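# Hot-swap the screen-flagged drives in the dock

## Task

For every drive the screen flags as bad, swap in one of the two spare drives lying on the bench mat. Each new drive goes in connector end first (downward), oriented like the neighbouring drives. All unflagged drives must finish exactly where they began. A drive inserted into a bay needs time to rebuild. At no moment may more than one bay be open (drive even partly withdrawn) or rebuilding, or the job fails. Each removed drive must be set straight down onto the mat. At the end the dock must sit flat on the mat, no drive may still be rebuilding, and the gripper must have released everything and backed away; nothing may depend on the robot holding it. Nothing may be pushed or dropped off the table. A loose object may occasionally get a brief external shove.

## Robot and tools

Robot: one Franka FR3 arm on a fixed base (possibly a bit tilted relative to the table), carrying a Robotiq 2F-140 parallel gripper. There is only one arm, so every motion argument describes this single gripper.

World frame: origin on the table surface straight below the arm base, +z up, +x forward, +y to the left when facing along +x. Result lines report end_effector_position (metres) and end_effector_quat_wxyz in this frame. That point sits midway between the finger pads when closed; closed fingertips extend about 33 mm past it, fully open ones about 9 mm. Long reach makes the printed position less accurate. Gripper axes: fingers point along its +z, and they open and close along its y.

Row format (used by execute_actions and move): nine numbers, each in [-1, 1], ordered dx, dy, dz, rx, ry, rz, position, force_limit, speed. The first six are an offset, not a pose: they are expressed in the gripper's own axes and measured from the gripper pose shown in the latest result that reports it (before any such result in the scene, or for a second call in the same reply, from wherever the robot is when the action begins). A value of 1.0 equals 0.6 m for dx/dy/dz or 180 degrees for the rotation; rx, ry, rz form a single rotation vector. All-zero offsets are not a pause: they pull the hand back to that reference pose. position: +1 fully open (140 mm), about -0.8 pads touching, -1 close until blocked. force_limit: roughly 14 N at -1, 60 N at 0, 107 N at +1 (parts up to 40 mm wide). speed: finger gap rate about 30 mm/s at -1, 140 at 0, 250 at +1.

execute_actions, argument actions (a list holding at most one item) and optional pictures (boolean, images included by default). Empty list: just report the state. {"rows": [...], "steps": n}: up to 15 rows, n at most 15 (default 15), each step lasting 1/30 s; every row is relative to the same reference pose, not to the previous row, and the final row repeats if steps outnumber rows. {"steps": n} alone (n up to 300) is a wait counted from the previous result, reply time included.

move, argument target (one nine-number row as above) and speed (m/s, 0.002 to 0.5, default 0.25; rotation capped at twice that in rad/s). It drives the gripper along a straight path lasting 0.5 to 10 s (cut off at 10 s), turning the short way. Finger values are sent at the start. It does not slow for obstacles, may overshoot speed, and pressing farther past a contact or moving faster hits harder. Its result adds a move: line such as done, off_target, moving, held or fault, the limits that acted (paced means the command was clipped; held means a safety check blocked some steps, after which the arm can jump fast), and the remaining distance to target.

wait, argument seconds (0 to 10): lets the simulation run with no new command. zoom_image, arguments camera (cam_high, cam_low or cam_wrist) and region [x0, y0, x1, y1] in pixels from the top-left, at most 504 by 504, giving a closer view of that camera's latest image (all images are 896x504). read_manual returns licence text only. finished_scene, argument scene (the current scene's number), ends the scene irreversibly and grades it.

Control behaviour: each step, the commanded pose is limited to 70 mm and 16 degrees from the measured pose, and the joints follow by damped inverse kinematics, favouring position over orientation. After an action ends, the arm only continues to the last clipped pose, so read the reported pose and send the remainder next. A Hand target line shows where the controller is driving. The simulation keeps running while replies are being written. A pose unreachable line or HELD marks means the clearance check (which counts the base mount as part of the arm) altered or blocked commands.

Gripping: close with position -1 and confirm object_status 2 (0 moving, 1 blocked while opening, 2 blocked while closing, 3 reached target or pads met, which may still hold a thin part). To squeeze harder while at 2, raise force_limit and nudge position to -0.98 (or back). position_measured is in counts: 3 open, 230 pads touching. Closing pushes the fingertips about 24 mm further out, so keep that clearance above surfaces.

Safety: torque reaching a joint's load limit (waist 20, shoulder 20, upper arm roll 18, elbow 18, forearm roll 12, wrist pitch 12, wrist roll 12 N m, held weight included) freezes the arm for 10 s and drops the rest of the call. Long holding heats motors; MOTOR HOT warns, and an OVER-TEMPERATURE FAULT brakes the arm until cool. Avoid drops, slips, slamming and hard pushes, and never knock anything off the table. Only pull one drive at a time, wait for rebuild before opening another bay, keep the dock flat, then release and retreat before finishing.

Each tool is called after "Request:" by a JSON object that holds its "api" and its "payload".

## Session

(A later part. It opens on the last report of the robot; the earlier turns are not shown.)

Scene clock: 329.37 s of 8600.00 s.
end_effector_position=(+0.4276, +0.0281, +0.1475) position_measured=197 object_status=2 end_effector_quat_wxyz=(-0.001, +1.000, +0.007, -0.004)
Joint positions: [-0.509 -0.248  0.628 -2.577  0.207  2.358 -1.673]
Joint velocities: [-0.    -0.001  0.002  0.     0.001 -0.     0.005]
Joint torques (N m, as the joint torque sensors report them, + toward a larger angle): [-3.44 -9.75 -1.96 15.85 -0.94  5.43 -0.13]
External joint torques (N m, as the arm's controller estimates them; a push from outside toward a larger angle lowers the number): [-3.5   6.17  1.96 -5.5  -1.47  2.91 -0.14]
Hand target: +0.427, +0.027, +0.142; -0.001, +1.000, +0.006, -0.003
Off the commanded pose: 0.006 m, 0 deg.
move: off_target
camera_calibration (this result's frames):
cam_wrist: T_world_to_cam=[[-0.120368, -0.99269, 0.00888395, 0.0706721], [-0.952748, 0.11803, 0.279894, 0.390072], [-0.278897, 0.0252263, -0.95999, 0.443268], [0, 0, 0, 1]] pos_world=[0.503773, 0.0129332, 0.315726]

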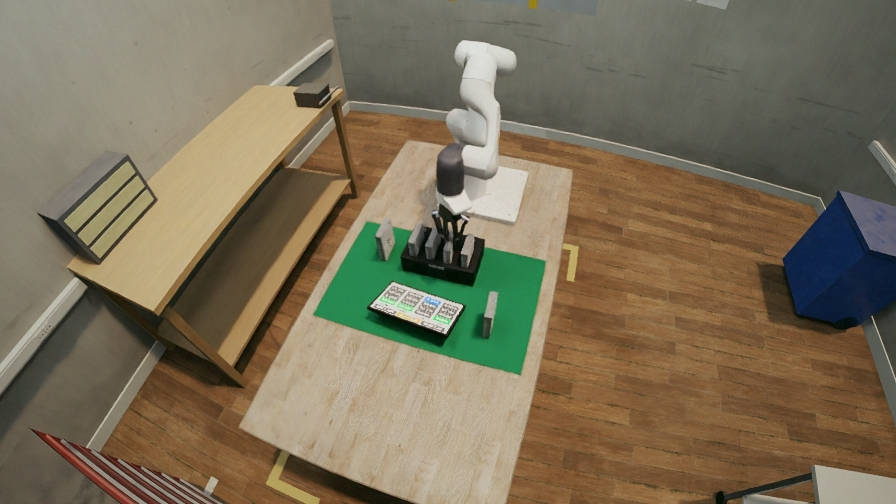

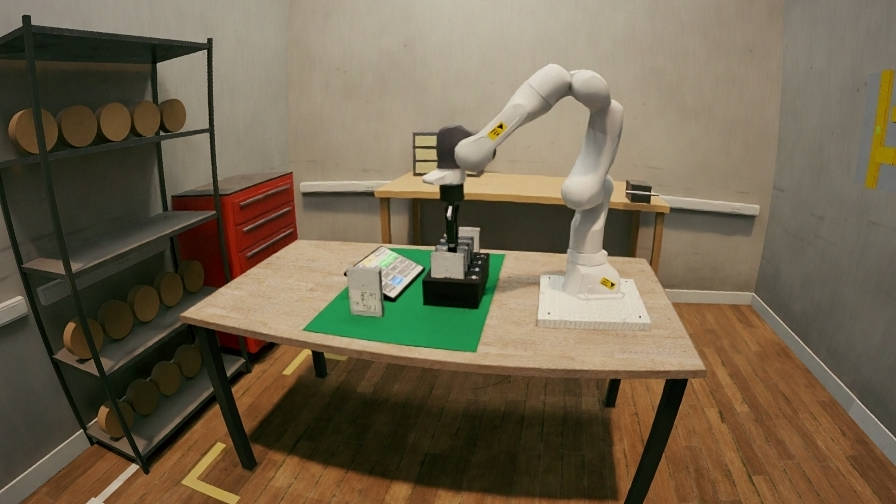

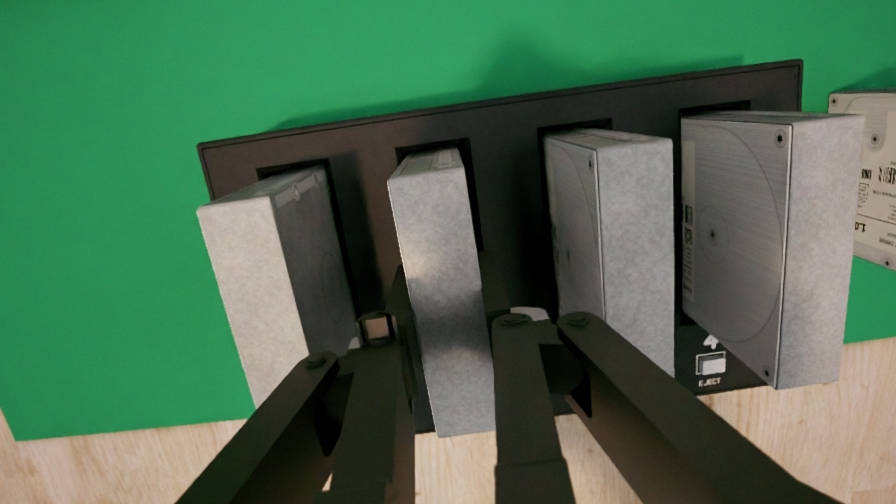

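Request:
{"api": "move", "payload": {"target": [0,0,0,0,0,0,-1,0.8,0]}}

Request:
{"api": "move", "payload": {"target": [0,0,0,0,0,0,-0.27,0,-0.5]}}

Request:
{"api": "move", "payload": {"target": [0,0,-0.35,0,0,0,-0.27,0,0], "speed": 0.15}}

Request:
{"api": "execute_actions", "payload": {"actions": [{"steps":300}], "pictures": false}}

Request:
{"api": "execute_actions", "payload": {"actions": [{"steps":300}], "pictures": false}}

Request:
{"api": "execute_actions", "payload": {"actions": [{"steps":300}], "pictures": false}}

Request:
{"api": "execute_actions", "payload": {"actions": [{"steps":300}], "pictures": false}}

Request:
{"api": "execute_actions", "payload": {"actions": [{"steps":300}]}}

Scene clock: 336.30 s of 8600.00 s.
end_effector_position=(+0.4272, +0.0282, +0.1479) position_measured=197 object_status=2 end_effector_quat_wxyz=(-0.001, +1.000, +0.007, -0.004)
Joint positions: [-0.509 -0.249  0.629 -2.576  0.206  2.355 -1.672]
Joint velocities: [-0.     0.001 -0.001  0.001 -0.     0.     0.001]
Joint torques (N m, as the joint torque sensors report them, + toward a larger angle): [ -1.44 -15.46  -4.44  19.6    0.74   2.99  -0.36]
External joint torques (N m, as the arm's controller estimates them; a push from outside toward a larger angle lowers the number): [-1.54  0.34 -0.56 -1.73  0.12  0.48 -0.35]
Hand target: +0.428, +0.028, +0.148; -0.001, +1.000, +0.007, -0.004
Off the commanded pose: 0.001 m, 0 deg.
move: done
camera_calibration (this result's frames):
cam_wrist: T_world_to_cam=[[-0.120531, -0.992662, 0.00970253, 0.0706492], [-0.952381, 0.118387, 0.280988, 0.389249], [-0.280075, 0.0246274, -0.959662, 0.443945], [0, 0, 0, 1]] pos_world=[0.503567, 0.0131157, 0.315977]

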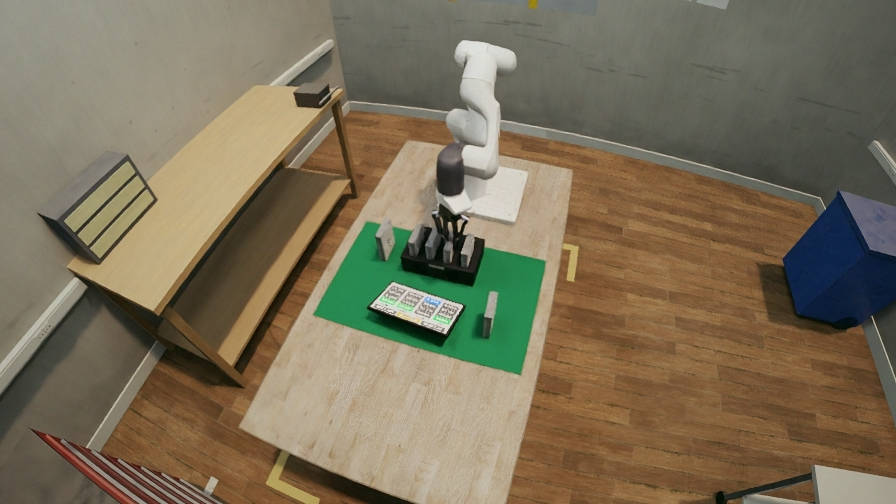

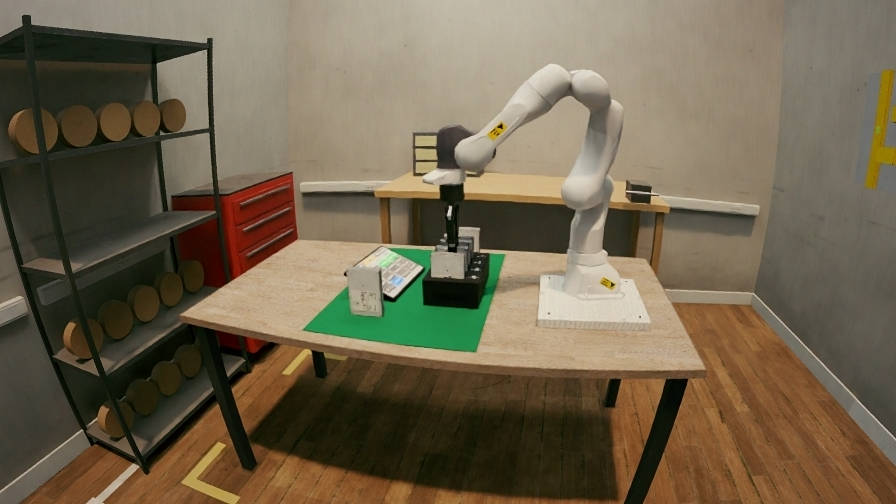

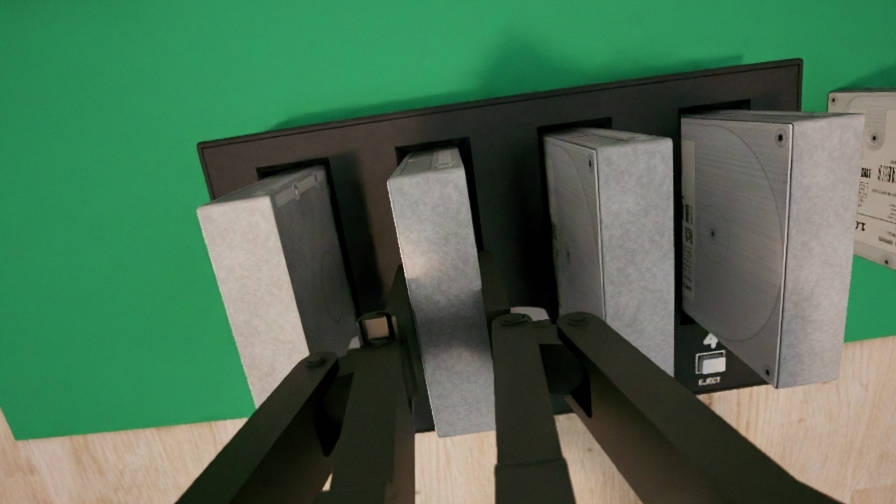

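Scene clock: 336.80 s of 8600.00 s.
end_effector_position=(+0.4270, +0.0282, +0.1478) position_measured=163 object_status=3 end_effector_quat_wxyz=(-0.001, +1.000, +0.007, -0.005)
Joint positions: [-0.509 -0.249  0.629 -2.576  0.206  2.355 -1.672]
Joint velocities: [-0.001 -0.001 -0.001  0.     0.    -0.    -0.   ]
Joint torques (N m, as the joint torque sensors report them, + toward a larger angle): [ -1.78 -16.36  -4.61  20.84   0.58   2.53  -0.25]
External joint torques (N m, as the arm's controller estimates them; a push from outside toward a larger angle lowers the number): [-1.69 -0.46 -0.54 -0.5  -0.04  0.02 -0.25]
Hand target: +0.427, +0.028, +0.148; -0.001, +1.000, +0.007, -0.004
Off the commanded pose: 0.000 m, 0 deg.
move: done
camera_calibration (this result's frames):
cam_wrist: T_world_to_cam=[[-0.120575, -0.992656, 0.00977996, 0.0706043], [-0.952212, 0.118436, 0.28154, 0.388897], [-0.280631, 0.0246341, -0.9595, 0.443974], [0, 0, 0, 1]] pos_world=[0.503418, 0.0130894, 0.315812]

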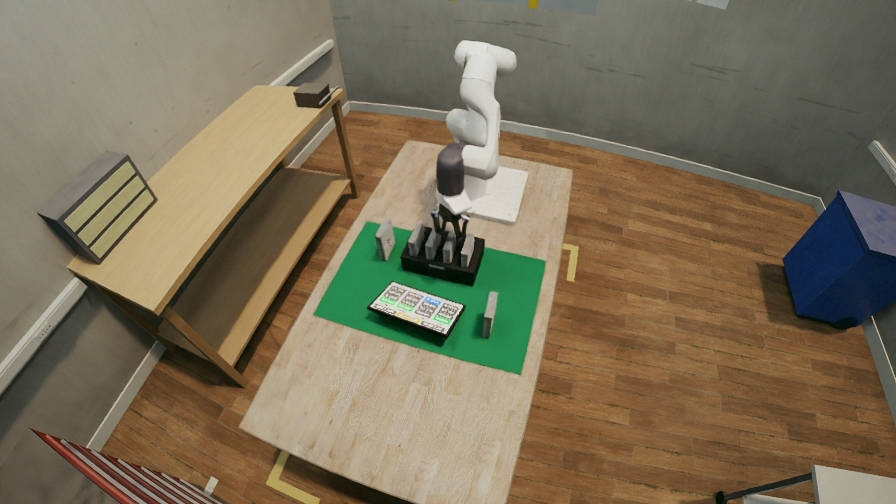

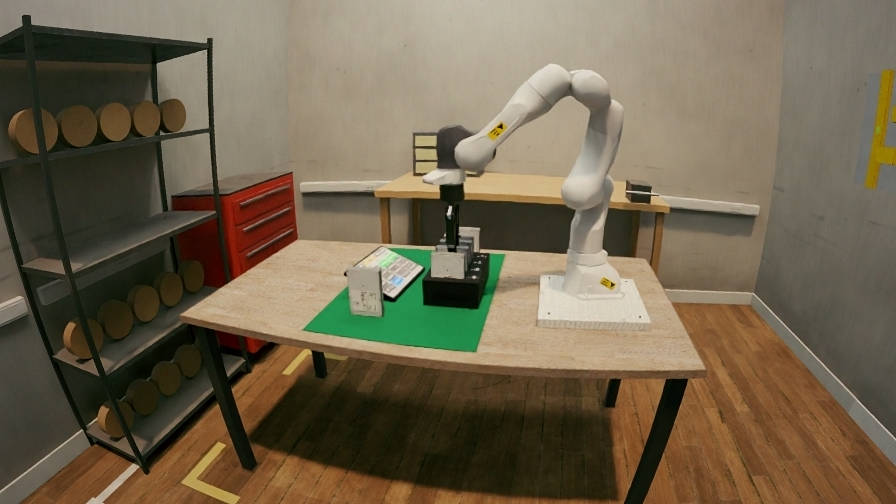

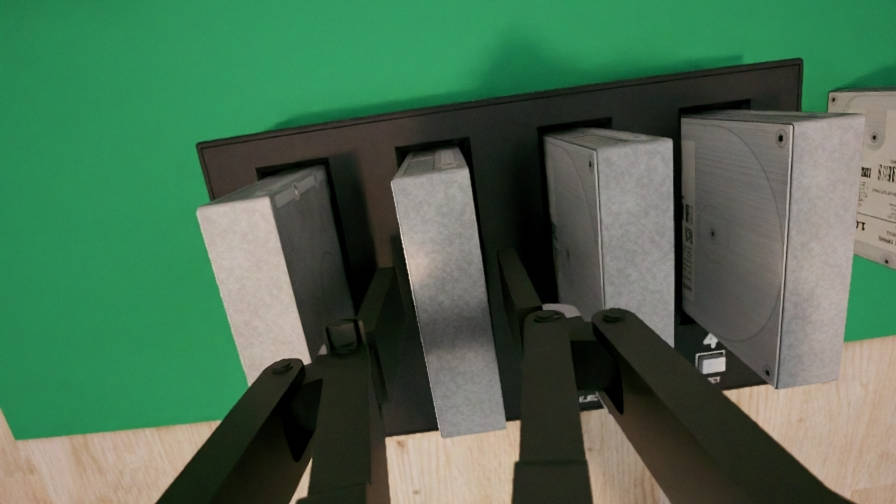

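Scene clock: 338.83 s of 8600.00 s.
end_effector_position=(+0.4325, +0.0340, +0.3583) position_measured=163 object_status=3 end_effector_quat_wxyz=(-0.004, +1.000, +0.009, -0.001)
Joint positions: [-0.469 -0.463  0.486 -2.196  0.221  1.774 -1.706]
Joint velocities: [ 0.001 -0.     0.001  0.     0.001 -0.012  0.   ]
Joint torques (N m, as the joint torque sensors report them, + toward a larger angle): [ -1.15 -12.26  -9.    23.62  -0.07   2.01  -0.51]
External joint torques (N m, as the arm's controller estimates them; a push from outside toward a larger angle lowers the number): [-1.23  0.22 -2.35 -0.28 -0.95 -0.49 -0.51]
Hand target: +0.431, +0.032, +0.358; -0.003, +1.000, +0.011, -0.004
Off the commanded pose: 0.007 m, 1 deg.
move: off_target
camera_calibration (this result's frames):
cam_wrist: T_world_to_cam=[[-0.116351, -0.993206, 0.0020332, 0.0759321], [-0.954769, 0.112411, 0.275282, 0.337697], [-0.27364, 0.030088, -0.961361, 0.644834], [0, 0, 0, 1]] pos_world=[0.50771, 0.0180536, 0.526803]

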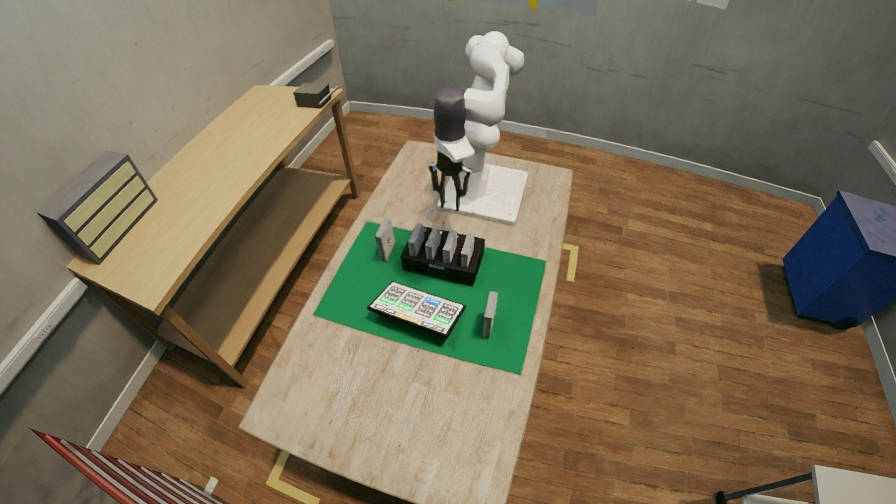

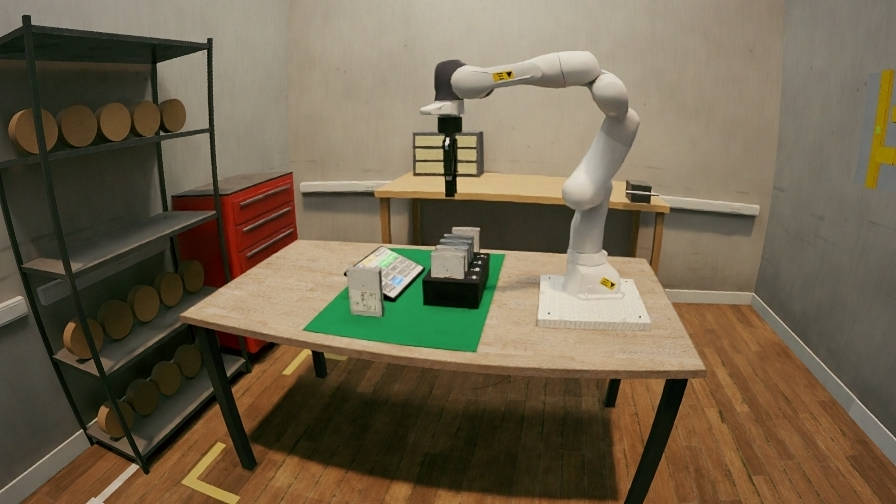

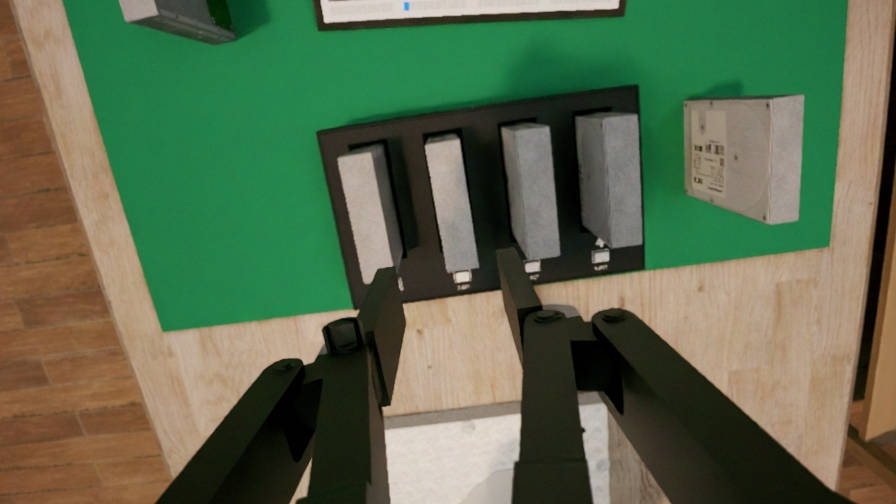

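Scene clock: 348.83 s of 8600.00 s.
end_effector_position=(+0.4319, +0.0340, +0.3583) position_measured=163 object_status=3 end_effector_quat_wxyz=(-0.004, +1.000, +0.009, -0.002)
Joint positions: [-0.469 -0.463  0.486 -2.195  0.221  1.772 -1.706]
Joint velocities: [ 0.     0.001  0.    -0.002 -0.001  0.001 -0.   ]
Joint torques (N m, as the joint torque sensors report them, + toward a larger angle): [ -1.03 -12.63  -8.6   23.21  -0.08   1.95  -0.43]
External joint torques (N m, as the arm's controller estimates them; a push from outside toward a larger angle lowers the number): [-1.06 -0.23 -1.92 -0.67 -0.95 -0.56 -0.43]
Hand target: +0.431, +0.032, +0.358; -0.003, +1.000, +0.011, -0.004
Off the commanded pose: 0.007 m, 1 deg.
Steps of this call (steps 1 to 300: nothing new was sent). Readings (end_effector_position | what the end effector reports):
1: (+0.4323, +0.0340, +0.3583) | position_measured=163 object_status=3
2: (+0.4323, +0.0340, +0.3582) | position_measured=163 object_status=3
4: (+0.4321, +0.0340, +0.3582) | position_measured=163 object_status=3
8: (+0.4320, +0.0340, +0.3582) | position_measured=163 object_status=3
300: the state above

Scene clock: 358.83 s of 8600.00 s.
end_effector_position=(+0.4319, +0.0340, +0.3583) position_measured=163 object_status=3 end_effector_quat_wxyz=(-0.004, +1.000, +0.009, -0.002)
Joint positions: [-0.469 -0.463  0.486 -2.195  0.221  1.772 -1.706]
Joint velocities: [-0.001 -0.     0.    -0.001 -0.001  0.001 -0.001]
Joint torques (N m, as the joint torque sensors report them, + toward a larger angle): [ -1.06 -12.2   -8.59  22.89  -0.13   1.97  -0.63]
External joint torques (N m, as the arm's controller estimates them; a push from outside toward a larger angle lowers the number): [-1.14  0.32 -1.94 -1.06 -1.01 -0.54 -0.63]
Hand target: +0.431, +0.032, +0.358; -0.003, +1.000, +0.011, -0.004
Off the commanded pose: 0.007 m, 1 deg.
Steps of this call (steps 1 to 300: nothing new was sent). Readings (end_effector_position | what the end effector reports):
1: (+0.4319, +0.0340, +0.3583) | position_measured=163 object_status=3
2: (+0.4319, +0.0340, +0.3583) | position_measured=163 object_status=3
4: (+0.4319, +0.0340, +0.3583) | position_measured=163 object_status=3
8: (+0.4319, +0.0340, +0.3583) | position_measured=163 object_status=3
300: the state above

Scene clock: 368.83 s of 8600.00 s.
end_effector_position=(+0.4319, +0.0340, +0.3583) position_measured=163 object_status=3 end_effector_quat_wxyz=(-0.004, +1.000, +0.009, -0.002)
Joint positions: [-0.469 -0.463  0.486 -2.195  0.221  1.772 -1.706]
Joint velocities: [ 0.001 -0.    -0.    -0.002  0.001 -0.001 -0.   ]
Joint torques (N m, as the joint torque sensors report them, + toward a larger angle): [ -1.25 -12.91  -7.63  23.     0.06   2.03  -0.65]
External joint torques (N m, as the arm's controller estimates them; a push from outside toward a larger angle lowers the number): [-1.27 -0.53 -0.94 -0.81 -0.81 -0.45 -0.65]
Hand target: +0.431, +0.032, +0.358; -0.003, +1.000, +0.011, -0.004
Off the commanded pose: 0.007 m, 1 deg.
Steps of this call (steps 1 to 300: nothing new was sent). Readings (end_effector_position | what the end effector reports):
1: (+0.4319, +0.0340, +0.3583) | position_measured=163 object_status=3
2: (+0.4319, +0.0340, +0.3583) | position_measured=163 object_status=3
4: (+0.4319, +0.0340, +0.3583) | position_measured=163 object_status=3
8: (+0.4319, +0.0340, +0.3583) | position_measured=163 object_status=3
300: the state above

Scene clock: 378.83 s of 8600.00 s.
end_effector_position=(+0.4319, +0.0340, +0.3583) position_measured=163 object_status=3 end_effector_quat_wxyz=(-0.004, +1.000, +0.009, -0.002)
Joint positions: [-0.469 -0.463  0.486 -2.195  0.221  1.772 -1.706]
Joint velocities: [ 0.001  0.    -0.001  0.001  0.     0.     0.   ]
Joint torques (N m, as the joint torque sensors report them, + toward a larger angle): [ -0.38 -12.51  -8.74  23.41   0.02   1.9   -0.63]
External joint torques (N m, as the arm's controller estimates them; a push from outside toward a larger angle lowers the number): [-0.4   0.   -2.   -0.58 -0.86 -0.62 -0.63]
Hand target: +0.431, +0.032, +0.358; -0.003, +1.000, +0.011, -0.004
Off the commanded pose: 0.007 m, 1 deg.
Steps of this call (steps 1 to 300: nothing new was sent). Readings (end_effector_position | what the end effector reports):
1: (+0.4319, +0.0340, +0.3583) | position_measured=163 object_status=3
2: (+0.4319, +0.0340, +0.3583) | position_measured=163 object_status=3
4: (+0.4319, +0.0340, +0.3583) | position_measured=163 object_status=3
8: (+0.4319, +0.0340, +0.3583) | position_measured=163 object_status=3
300: the state above

Scene clock: 388.83 s of 8600.00 s.
end_effector_position=(+0.4319, +0.0340, +0.3583) position_measured=163 object_status=3 end_effector_quat_wxyz=(-0.004, +1.000, +0.009, -0.002)
Joint positions: [-0.469 -0.463  0.486 -2.195  0.221  1.772 -1.706]
Joint velocities: [ 0.001 -0.    -0.001  0.001  0.001 -0.     0.001]
Joint torques (N m, as the joint torque sensors report them, + toward a larger angle): [ -0.86 -12.71  -7.72  23.08   0.01   1.95  -0.7 ]
External joint torques (N m, as the arm's controller estimates them; a push from outside toward a larger angle lowers the number): [-0.95 -0.14 -1.07 -0.91 -0.87 -0.57 -0.7 ]
Hand target: +0.431, +0.032, +0.358; -0.003, +1.000, +0.011, -0.004
Off the commanded pose: 0.007 m, 1 deg.
Steps of this call (steps 1 to 300: nothing new was sent). Readings (end_effector_position | what the end effector reports):
1: (+0.4319, +0.0340, +0.3583) | position_measured=163 object_status=3
2: (+0.4319, +0.0340, +0.3583) | position_measured=163 object_status=3
4: (+0.4319, +0.0340, +0.3583) | position_measured=163 object_status=3
8: (+0.4319, +0.0340, +0.3583) | position_measured=163 object_status=3
300: the state above
camera_calibration (this result's frames):
cam_wrist: T_world_to_cam=[[-0.116275, -0.993215, 0.00213149, 0.0758374], [-0.954288, 0.112312, 0.276983, 0.336331], [-0.275343, 0.0301721, -0.960872, 0.645284], [0, 0, 0, 1]] pos_world=[0.50745, 0.0180791, 0.526716]

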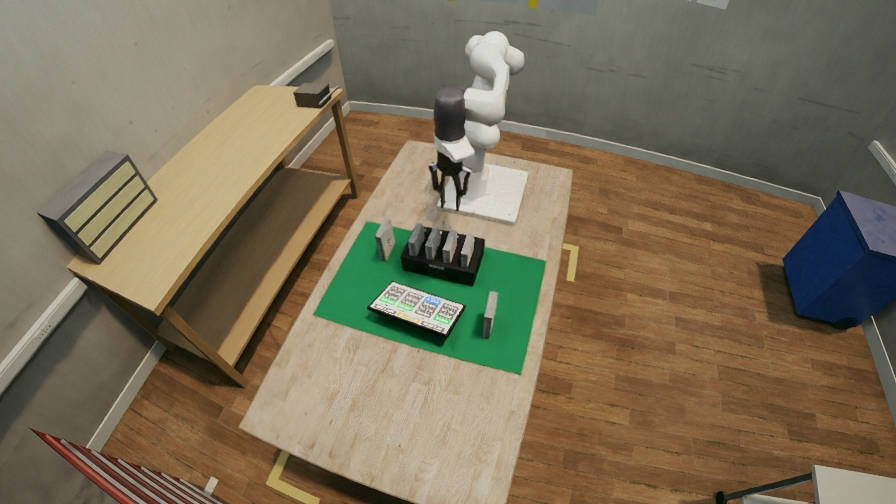

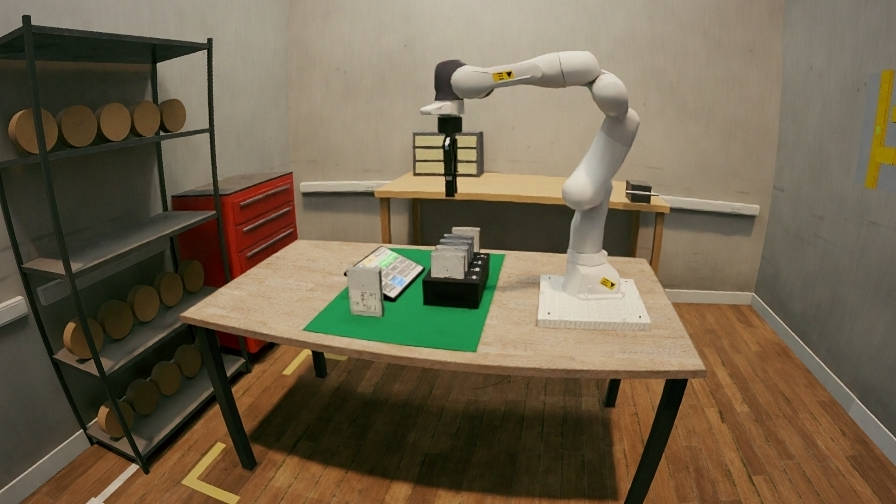

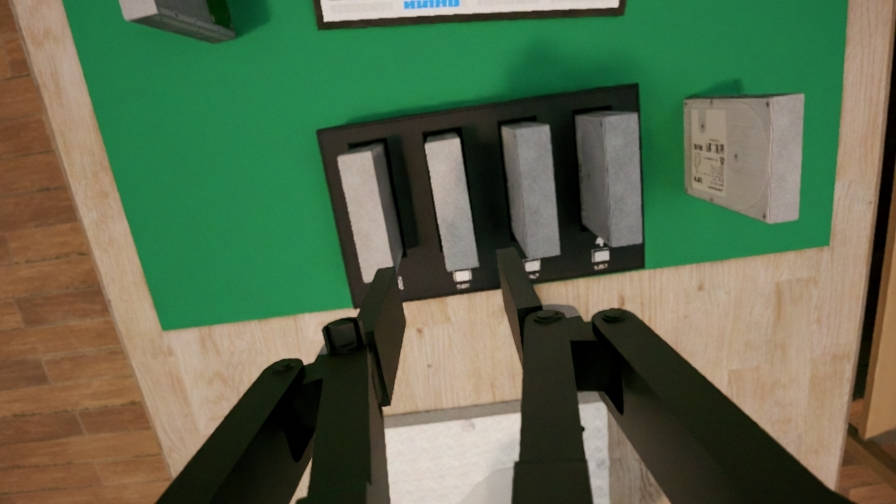

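Request:
{"api": "wait", "payload": {"seconds": 5}}

Scene clock: 395.33 s of 8600.00 s.
end_effector_position=(+0.4319, +0.0340, +0.3583) position_measured=163 object_status=3 end_effector_quat_wxyz=(-0.004, +1.000, +0.009, -0.002)
Joint positions: [-0.469 -0.463  0.486 -2.195  0.221  1.772 -1.706]
Joint velocities: [ 0.     0.001  0.     0.001  0.001 -0.    -0.002]
Joint torques (N m, as the joint torque sensors report them, + toward a larger angle): [ -1.03 -12.23  -8.    23.51   0.05   1.89  -0.51]
External joint torques (N m, as the arm's controller estimates them; a push from outside toward a larger angle lowers the number): [-1.14  0.31 -1.39 -0.45 -0.83 -0.61 -0.51]
Hand target: +0.431, +0.032, +0.358; -0.003, +1.000, +0.011, -0.004
Off the commanded pose: 0.007 m, 1 deg.
Steps of this call (steps 1 to 195: nothing new was sent). Readings (end_effector_position | what the end effector reports):
1: (+0.4319, +0.0340, +0.3583) | position_measured=163 object_status=3
2: (+0.4319, +0.0340, +0.3583) | position_measured=163 object_status=3
4: (+0.4319, +0.0340, +0.3583) | position_measured=163 object_status=3
8: (+0.4319, +0.0340, +0.3583) | position_measured=163 object_status=3
195: the state above
camera_calibration (this result's frames):
cam_wrist: T_world_to_cam=[[-0.116275, -0.993215, 0.00213156, 0.0758367], [-0.954289, 0.112312, 0.27698, 0.336333], [-0.27534, 0.0301717, -0.960873, 0.645288], [0, 0, 0, 1]] pos_world=[0.50745, 0.0180784, 0.526721]

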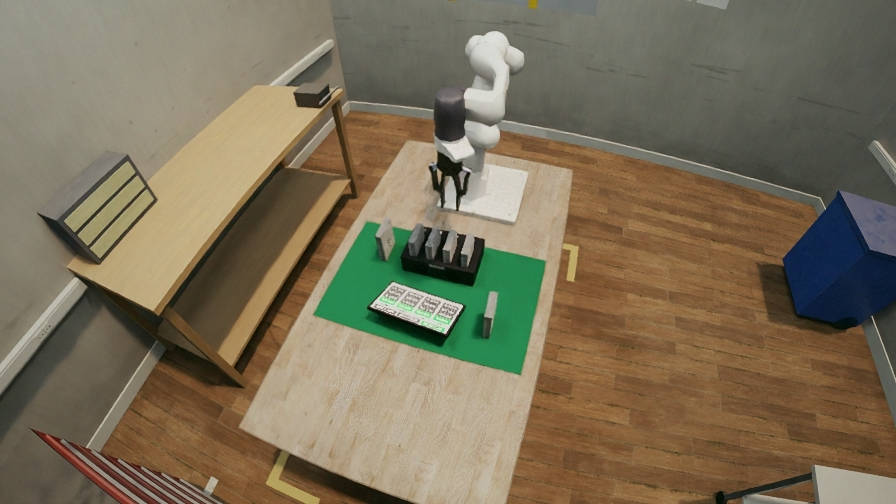

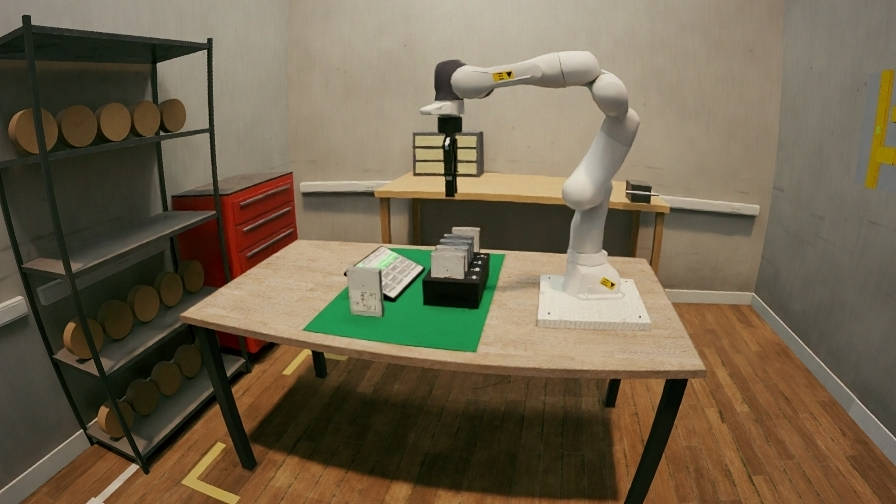

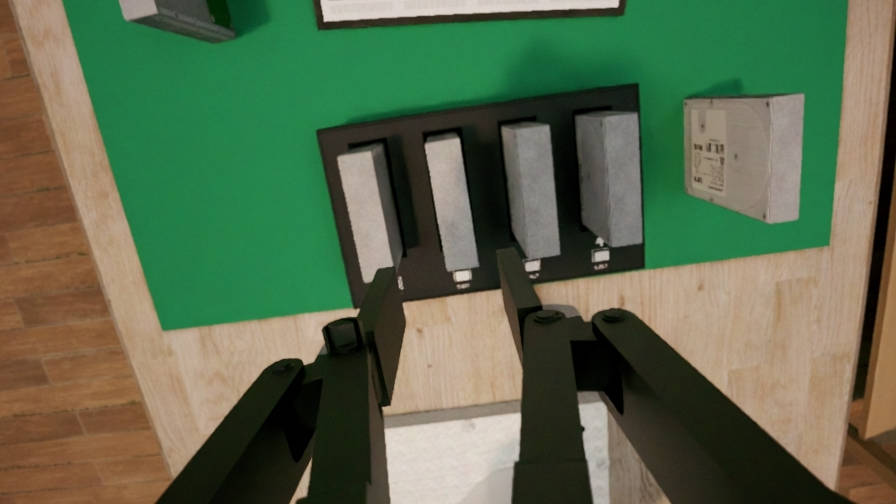

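Request:
{"api": "finished_scene", "payload": {"scene": 1}}

The scene is finished: the task was done.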